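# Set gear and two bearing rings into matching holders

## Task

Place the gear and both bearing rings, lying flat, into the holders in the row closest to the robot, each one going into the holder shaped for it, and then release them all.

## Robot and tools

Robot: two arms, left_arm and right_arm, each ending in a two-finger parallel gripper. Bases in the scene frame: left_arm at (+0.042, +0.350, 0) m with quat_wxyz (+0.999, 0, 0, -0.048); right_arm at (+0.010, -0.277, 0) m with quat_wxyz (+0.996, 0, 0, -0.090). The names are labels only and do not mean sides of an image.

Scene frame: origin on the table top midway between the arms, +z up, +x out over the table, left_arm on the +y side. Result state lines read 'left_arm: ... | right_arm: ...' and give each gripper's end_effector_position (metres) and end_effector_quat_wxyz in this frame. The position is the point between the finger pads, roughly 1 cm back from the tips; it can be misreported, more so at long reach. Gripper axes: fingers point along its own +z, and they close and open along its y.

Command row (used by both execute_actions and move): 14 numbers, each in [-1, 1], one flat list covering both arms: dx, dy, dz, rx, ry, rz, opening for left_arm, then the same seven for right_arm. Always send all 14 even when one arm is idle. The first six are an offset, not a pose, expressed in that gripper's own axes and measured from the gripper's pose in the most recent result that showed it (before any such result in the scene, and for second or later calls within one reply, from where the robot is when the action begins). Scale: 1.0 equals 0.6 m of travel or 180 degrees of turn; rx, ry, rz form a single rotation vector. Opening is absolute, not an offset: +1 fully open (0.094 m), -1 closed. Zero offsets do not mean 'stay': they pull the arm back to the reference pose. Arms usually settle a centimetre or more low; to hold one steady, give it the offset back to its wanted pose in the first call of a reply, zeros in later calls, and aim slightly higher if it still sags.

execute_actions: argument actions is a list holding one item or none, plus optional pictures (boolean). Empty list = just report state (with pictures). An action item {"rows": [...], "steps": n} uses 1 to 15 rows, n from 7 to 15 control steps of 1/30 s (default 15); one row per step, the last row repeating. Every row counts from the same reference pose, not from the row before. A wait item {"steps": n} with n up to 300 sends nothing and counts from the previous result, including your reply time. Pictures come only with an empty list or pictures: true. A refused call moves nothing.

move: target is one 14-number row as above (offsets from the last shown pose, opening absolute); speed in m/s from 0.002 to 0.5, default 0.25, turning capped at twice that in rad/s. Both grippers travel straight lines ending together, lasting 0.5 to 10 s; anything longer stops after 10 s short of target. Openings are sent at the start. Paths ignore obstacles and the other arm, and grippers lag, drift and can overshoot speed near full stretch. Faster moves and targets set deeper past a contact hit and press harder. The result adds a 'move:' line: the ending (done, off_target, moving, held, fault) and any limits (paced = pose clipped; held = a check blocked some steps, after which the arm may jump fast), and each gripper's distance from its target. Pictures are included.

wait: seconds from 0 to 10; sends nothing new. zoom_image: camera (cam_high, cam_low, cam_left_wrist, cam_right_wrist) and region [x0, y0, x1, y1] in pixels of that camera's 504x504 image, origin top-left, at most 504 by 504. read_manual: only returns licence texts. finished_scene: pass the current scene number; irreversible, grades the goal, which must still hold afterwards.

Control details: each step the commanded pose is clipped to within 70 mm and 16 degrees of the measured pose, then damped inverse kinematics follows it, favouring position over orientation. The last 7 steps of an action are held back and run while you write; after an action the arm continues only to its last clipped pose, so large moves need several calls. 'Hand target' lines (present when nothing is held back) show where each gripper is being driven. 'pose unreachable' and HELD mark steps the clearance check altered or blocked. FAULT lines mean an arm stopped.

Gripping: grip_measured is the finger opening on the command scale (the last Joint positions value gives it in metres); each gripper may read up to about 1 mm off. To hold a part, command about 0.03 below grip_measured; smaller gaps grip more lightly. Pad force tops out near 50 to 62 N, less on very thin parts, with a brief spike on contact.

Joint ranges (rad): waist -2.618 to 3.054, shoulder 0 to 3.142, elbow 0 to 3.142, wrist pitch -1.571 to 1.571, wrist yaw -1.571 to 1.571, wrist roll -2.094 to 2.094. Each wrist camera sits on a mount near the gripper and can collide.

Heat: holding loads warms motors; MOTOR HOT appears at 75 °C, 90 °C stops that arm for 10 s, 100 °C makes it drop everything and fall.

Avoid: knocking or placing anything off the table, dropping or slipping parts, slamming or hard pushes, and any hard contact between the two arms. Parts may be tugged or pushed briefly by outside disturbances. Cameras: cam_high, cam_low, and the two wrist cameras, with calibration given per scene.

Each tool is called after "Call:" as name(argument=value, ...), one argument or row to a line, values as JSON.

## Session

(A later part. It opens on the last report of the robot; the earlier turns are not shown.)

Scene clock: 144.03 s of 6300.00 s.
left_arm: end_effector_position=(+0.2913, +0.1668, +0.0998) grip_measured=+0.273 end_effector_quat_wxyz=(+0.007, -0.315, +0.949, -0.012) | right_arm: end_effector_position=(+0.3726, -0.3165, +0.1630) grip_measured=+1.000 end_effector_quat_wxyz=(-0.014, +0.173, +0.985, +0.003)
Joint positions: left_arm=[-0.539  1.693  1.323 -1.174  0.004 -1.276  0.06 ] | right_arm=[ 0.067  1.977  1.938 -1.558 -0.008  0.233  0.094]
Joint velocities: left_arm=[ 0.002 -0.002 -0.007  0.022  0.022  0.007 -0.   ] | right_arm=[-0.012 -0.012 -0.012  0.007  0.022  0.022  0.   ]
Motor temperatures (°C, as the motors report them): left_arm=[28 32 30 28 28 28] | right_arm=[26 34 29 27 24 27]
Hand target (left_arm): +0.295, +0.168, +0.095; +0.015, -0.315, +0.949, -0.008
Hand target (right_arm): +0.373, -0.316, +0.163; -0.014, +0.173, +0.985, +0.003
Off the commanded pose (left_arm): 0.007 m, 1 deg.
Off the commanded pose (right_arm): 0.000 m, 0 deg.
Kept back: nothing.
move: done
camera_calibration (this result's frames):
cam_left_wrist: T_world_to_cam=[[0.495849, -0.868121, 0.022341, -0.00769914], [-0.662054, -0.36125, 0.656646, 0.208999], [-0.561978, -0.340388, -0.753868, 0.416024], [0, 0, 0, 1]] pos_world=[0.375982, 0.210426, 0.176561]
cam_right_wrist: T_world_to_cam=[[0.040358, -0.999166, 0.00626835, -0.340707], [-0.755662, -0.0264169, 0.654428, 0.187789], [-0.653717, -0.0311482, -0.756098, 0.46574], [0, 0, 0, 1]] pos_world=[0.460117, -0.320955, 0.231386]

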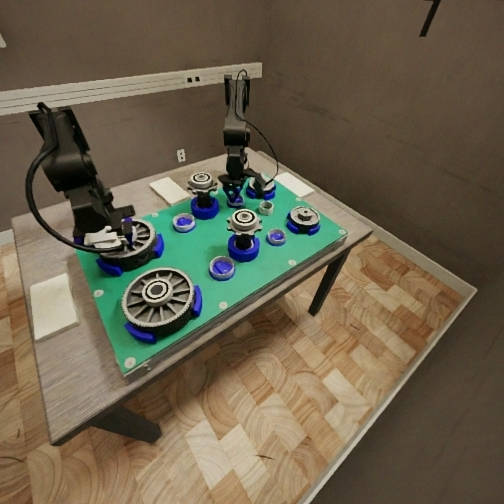

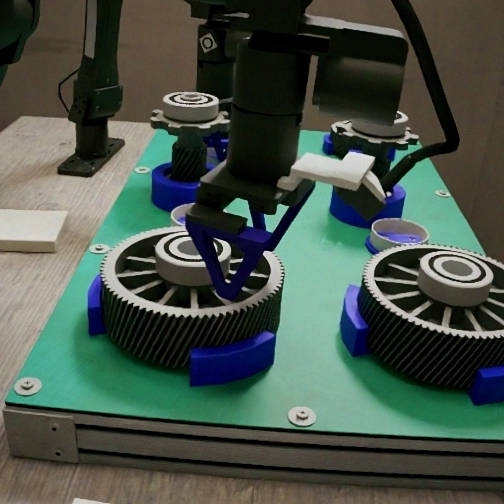

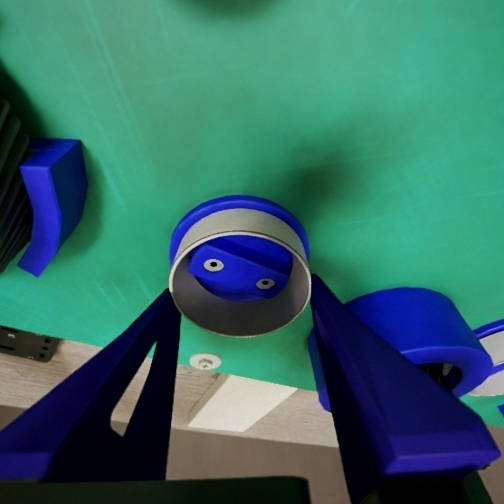

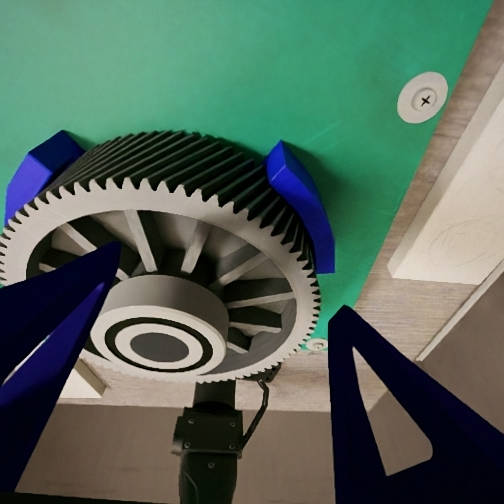

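Call:
move(
  target=[-0.018,0,0.012,0,0,0,0.23,0,0,0,0,0,0,1],
  speed=0.015,
)

Call:
move(
  target=[0,0,0,0,0,0,0.42,0,0,0,0,0,0,1],
)

Call:
move(
  target=[0,0,-0.09,0,0,0,0.42,0,0,0,0,0,0,1],
  speed=0.06,
)

Call:
zoom_image(
  camera="cam_high",
  region=[160,160,300,250],
)

Scene clock: 145.47 s of 6300.00 s.
left_arm: end_effector_position=(+0.2914, +0.1669, +0.0999) grip_measured=+0.273 end_effector_quat_wxyz=(-0.003, -0.313, +0.950, -0.020) | right_arm: end_effector_position=(+0.3726, -0.3165, +0.1630) grip_measured=+1.000 end_effector_quat_wxyz=(-0.014, +0.173, +0.985, +0.003)
Joint positions: left_arm=[-0.524  1.693  1.323 -1.174  0.029 -1.256  0.06 ] | right_arm=[ 0.067  1.977  1.938 -1.558 -0.008  0.233  0.094]
Joint velocities: left_arm=[-0.012 -0.012  0.002 -0.037  0.095 -0.037 -0.001] | right_arm=[ 0.012  0.012  0.012 -0.022 -0.051 -0.022  0.   ]
Motor temperatures (°C, as the motors report them): left_arm=[28 32 30 28 28 28] | right_arm=[26 34 29 27 24 27]
Hand target (left_arm): +0.299, +0.173, +0.093; +0.006, -0.315, +0.949, -0.012
Hand target (right_arm): +0.373, -0.316, +0.163; -0.014, +0.173, +0.985, +0.003
Off the commanded pose (left_arm): 0.013 m, 1 deg.
Off the commanded pose (right_arm): 0.000 m, 0 deg.
Kept back: nothing.
move: off_target (left_arm)
camera_calibration (this result's frames):
cam_left_wrist: T_world_to_cam=[[0.491326, -0.870357, 0.0328258, -0.00703564], [-0.654616, -0.344152, 0.67308, 0.202372], [-0.574523, -0.35219, -0.738841, 0.420276], [0, 0, 0, 1]] pos_world=[0.377391, 0.21154, 0.174535]
cam_right_wrist: T_world_to_cam=[[0.040358, -0.999166, 0.00626835, -0.340707], [-0.755662, -0.0264169, 0.654428, 0.187789], [-0.653717, -0.0311482, -0.756098, 0.46574], [0, 0, 0, 1]] pos_world=[0.460117, -0.320955, 0.231386]

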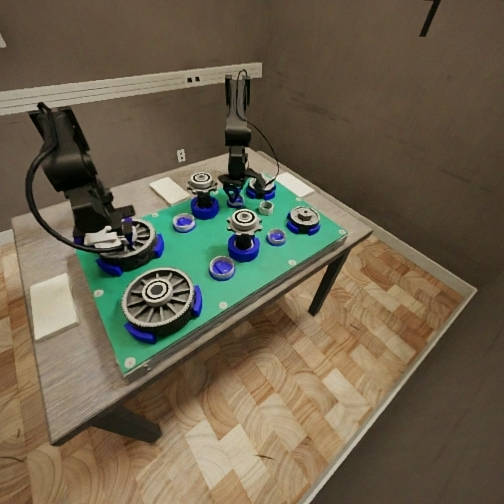

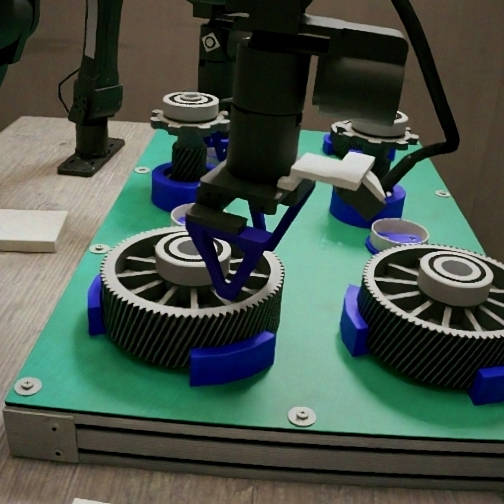

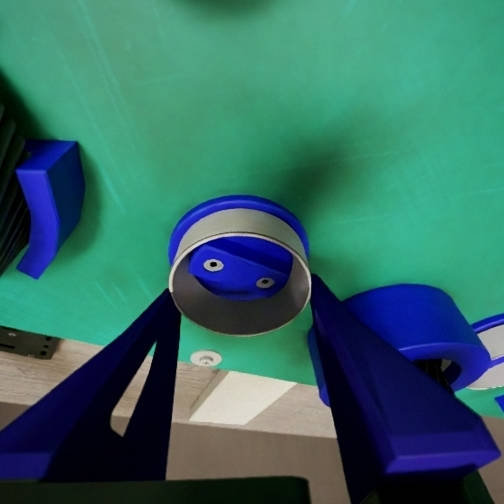

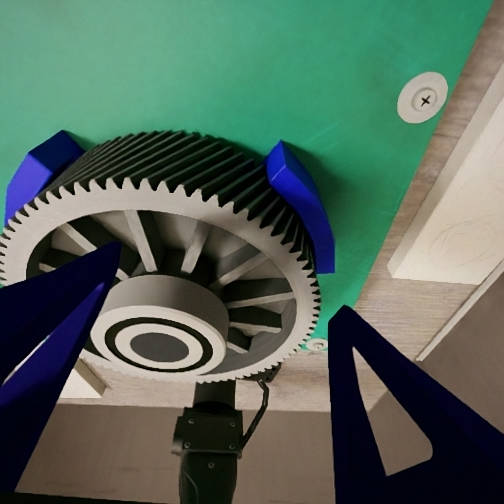

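Scene clock: 145.97 s of 6300.00 s.
left_arm: end_effector_position=(+0.2910, +0.1667, +0.0999) grip_measured=+0.418 end_effector_quat_wxyz=(-0.004, -0.313, +0.950, -0.020) | right_arm: end_effector_position=(+0.3726, -0.3165, +0.1630) grip_measured=+1.000 end_effector_quat_wxyz=(-0.014, +0.173, +0.985, +0.003)
Joint positions: left_arm=[-0.524  1.693  1.323 -1.174  0.031 -1.256  0.067] | right_arm=[ 0.067  1.977  1.938 -1.558 -0.008  0.233  0.094]
Joint velocities: left_arm=[-0.002  0.002  0.007  0.051 -0.022 -0.095  0.   ] | right_arm=[ 0.002 -0.022  0.002 -0.022 -0.022  0.037  0.   ]
Motor temperatures (°C, as the motors report them): left_arm=[28 32 30 28 28 28] | right_arm=[26 34 29 27 24 27]
Hand target (left_arm): +0.291, +0.167, +0.100; -0.004, -0.313, +0.950, -0.020
Hand target (right_arm): +0.373, -0.316, +0.163; -0.014, +0.173, +0.985, +0.003
Off the commanded pose (left_arm): 0.000 m, 0 deg.
Off the commanded pose (right_arm): 0.000 m, 0 deg.
Kept back: nothing.
move: done
camera_calibration (this result's frames):
cam_left_wrist: T_world_to_cam=[[0.491337, -0.870346, 0.0329415, -0.00702422], [-0.65347, -0.343371, 0.674592, 0.201466], [-0.575817, -0.352978, -0.737456, 0.420389], [0, 0, 0, 1]] pos_world=[0.37717, 0.211452, 0.174342]
cam_right_wrist: T_world_to_cam=[[0.040358, -0.999166, 0.00626835, -0.340707], [-0.755662, -0.0264169, 0.654428, 0.187789], [-0.653717, -0.0311482, -0.756098, 0.46574], [0, 0, 0, 1]] pos_world=[0.460117, -0.320955, 0.231386]

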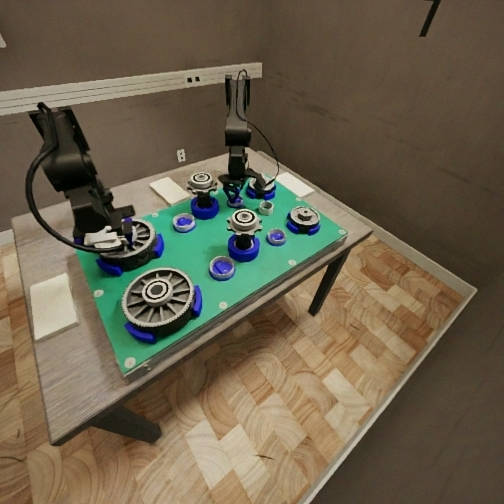

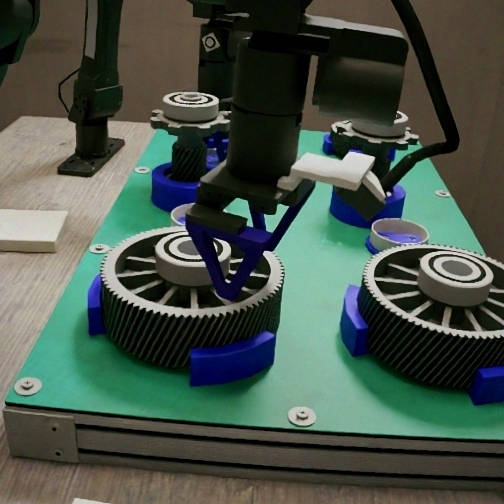

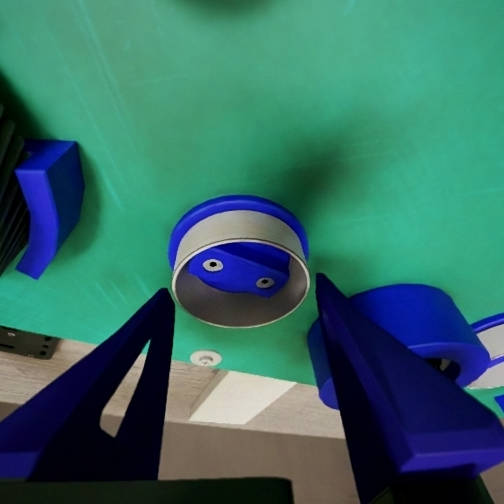

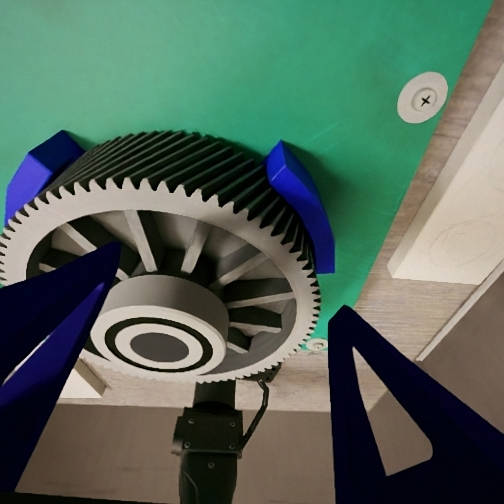

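Scene clock: 147.37 s of 6300.00 s.
left_arm: end_effector_position=(+0.2882, +0.1686, +0.1432) grip_measured=+0.418 end_effector_quat_wxyz=(-0.011, -0.313, +0.950, -0.012) | right_arm: end_effector_position=(+0.3726, -0.3165, +0.1630) grip_measured=+1.000 end_effector_quat_wxyz=(-0.014, +0.173, +0.985, +0.003)
Joint positions: left_arm=[-0.524  1.693  1.496 -1.368  0.032 -1.256  0.067] | right_arm=[ 0.067  1.977  1.938 -1.558 -0.008  0.233  0.094]
Joint velocities: left_arm=[-0.002 -0.012 -0.002  0.022 -0.037 -0.007 -0.   ] | right_arm=[ 0.012  0.002 -0.002  0.022 -0.051  0.081  0.   ]
Motor temperatures (°C, as the motors report them): left_arm=[28 32 31 28 28 28] | right_arm=[26 34 29 27 24 27]
Hand target (left_arm): +0.291, +0.170, +0.154; -0.004, -0.313, +0.950, -0.020
Hand target (right_arm): +0.373, -0.316, +0.163; -0.014, +0.173, +0.985, +0.003
Off the commanded pose (left_arm): 0.011 m, 1 deg.
Off the commanded pose (right_arm): 0.000 m, 0 deg.
Kept back: nothing.
move: off_target (left_arm)
camera_calibration (this result's frames):
cam_left_wrist: T_world_to_cam=[[0.491739, -0.870626, 0.0142596, -0.00286752], [-0.64159, -0.351208, 0.68192, 0.167886], [-0.588689, -0.344476, -0.731287, 0.452761], [0, 0, 0, 1]] pos_world=[0.37566, 0.212432, 0.216655]
cam_right_wrist: T_world_to_cam=[[0.040358, -0.999166, 0.00626835, -0.340707], [-0.755662, -0.0264169, 0.654428, 0.187789], [-0.653717, -0.0311482, -0.756098, 0.46574], [0, 0, 0, 1]] pos_world=[0.460117, -0.320955, 0.231386]

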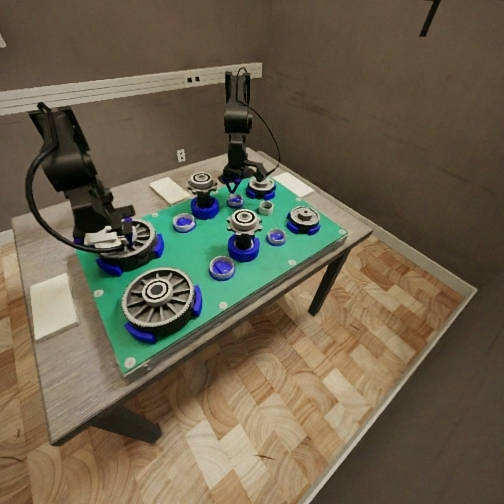

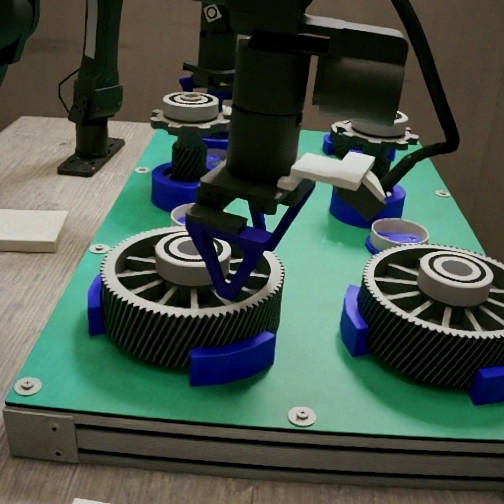

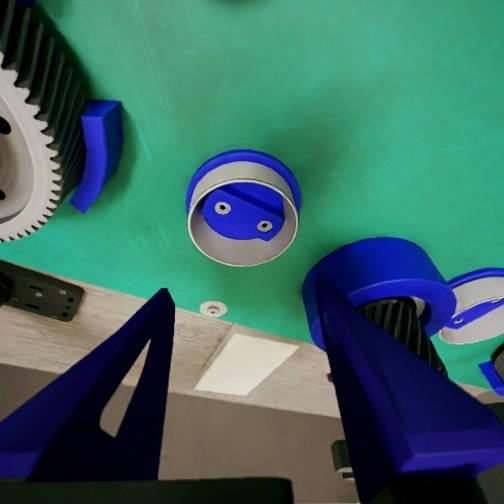

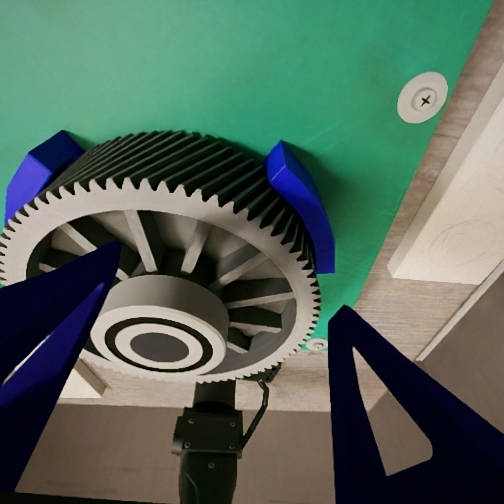

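Region (160, 160, 300, 250) of cam_high's 504x504 image, scaled by 3.600, with more detail than that image has; it fills the top 324 rows of this view, and the rest is white.

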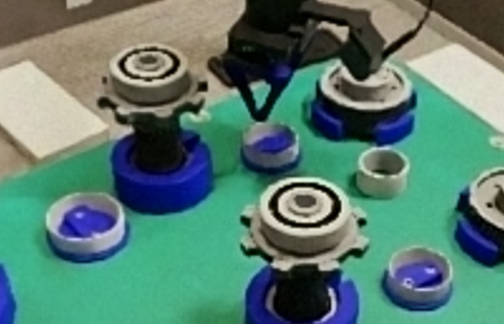

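Call:
finished_scene(
  scene=1,
)

The scene is finished: the task was done.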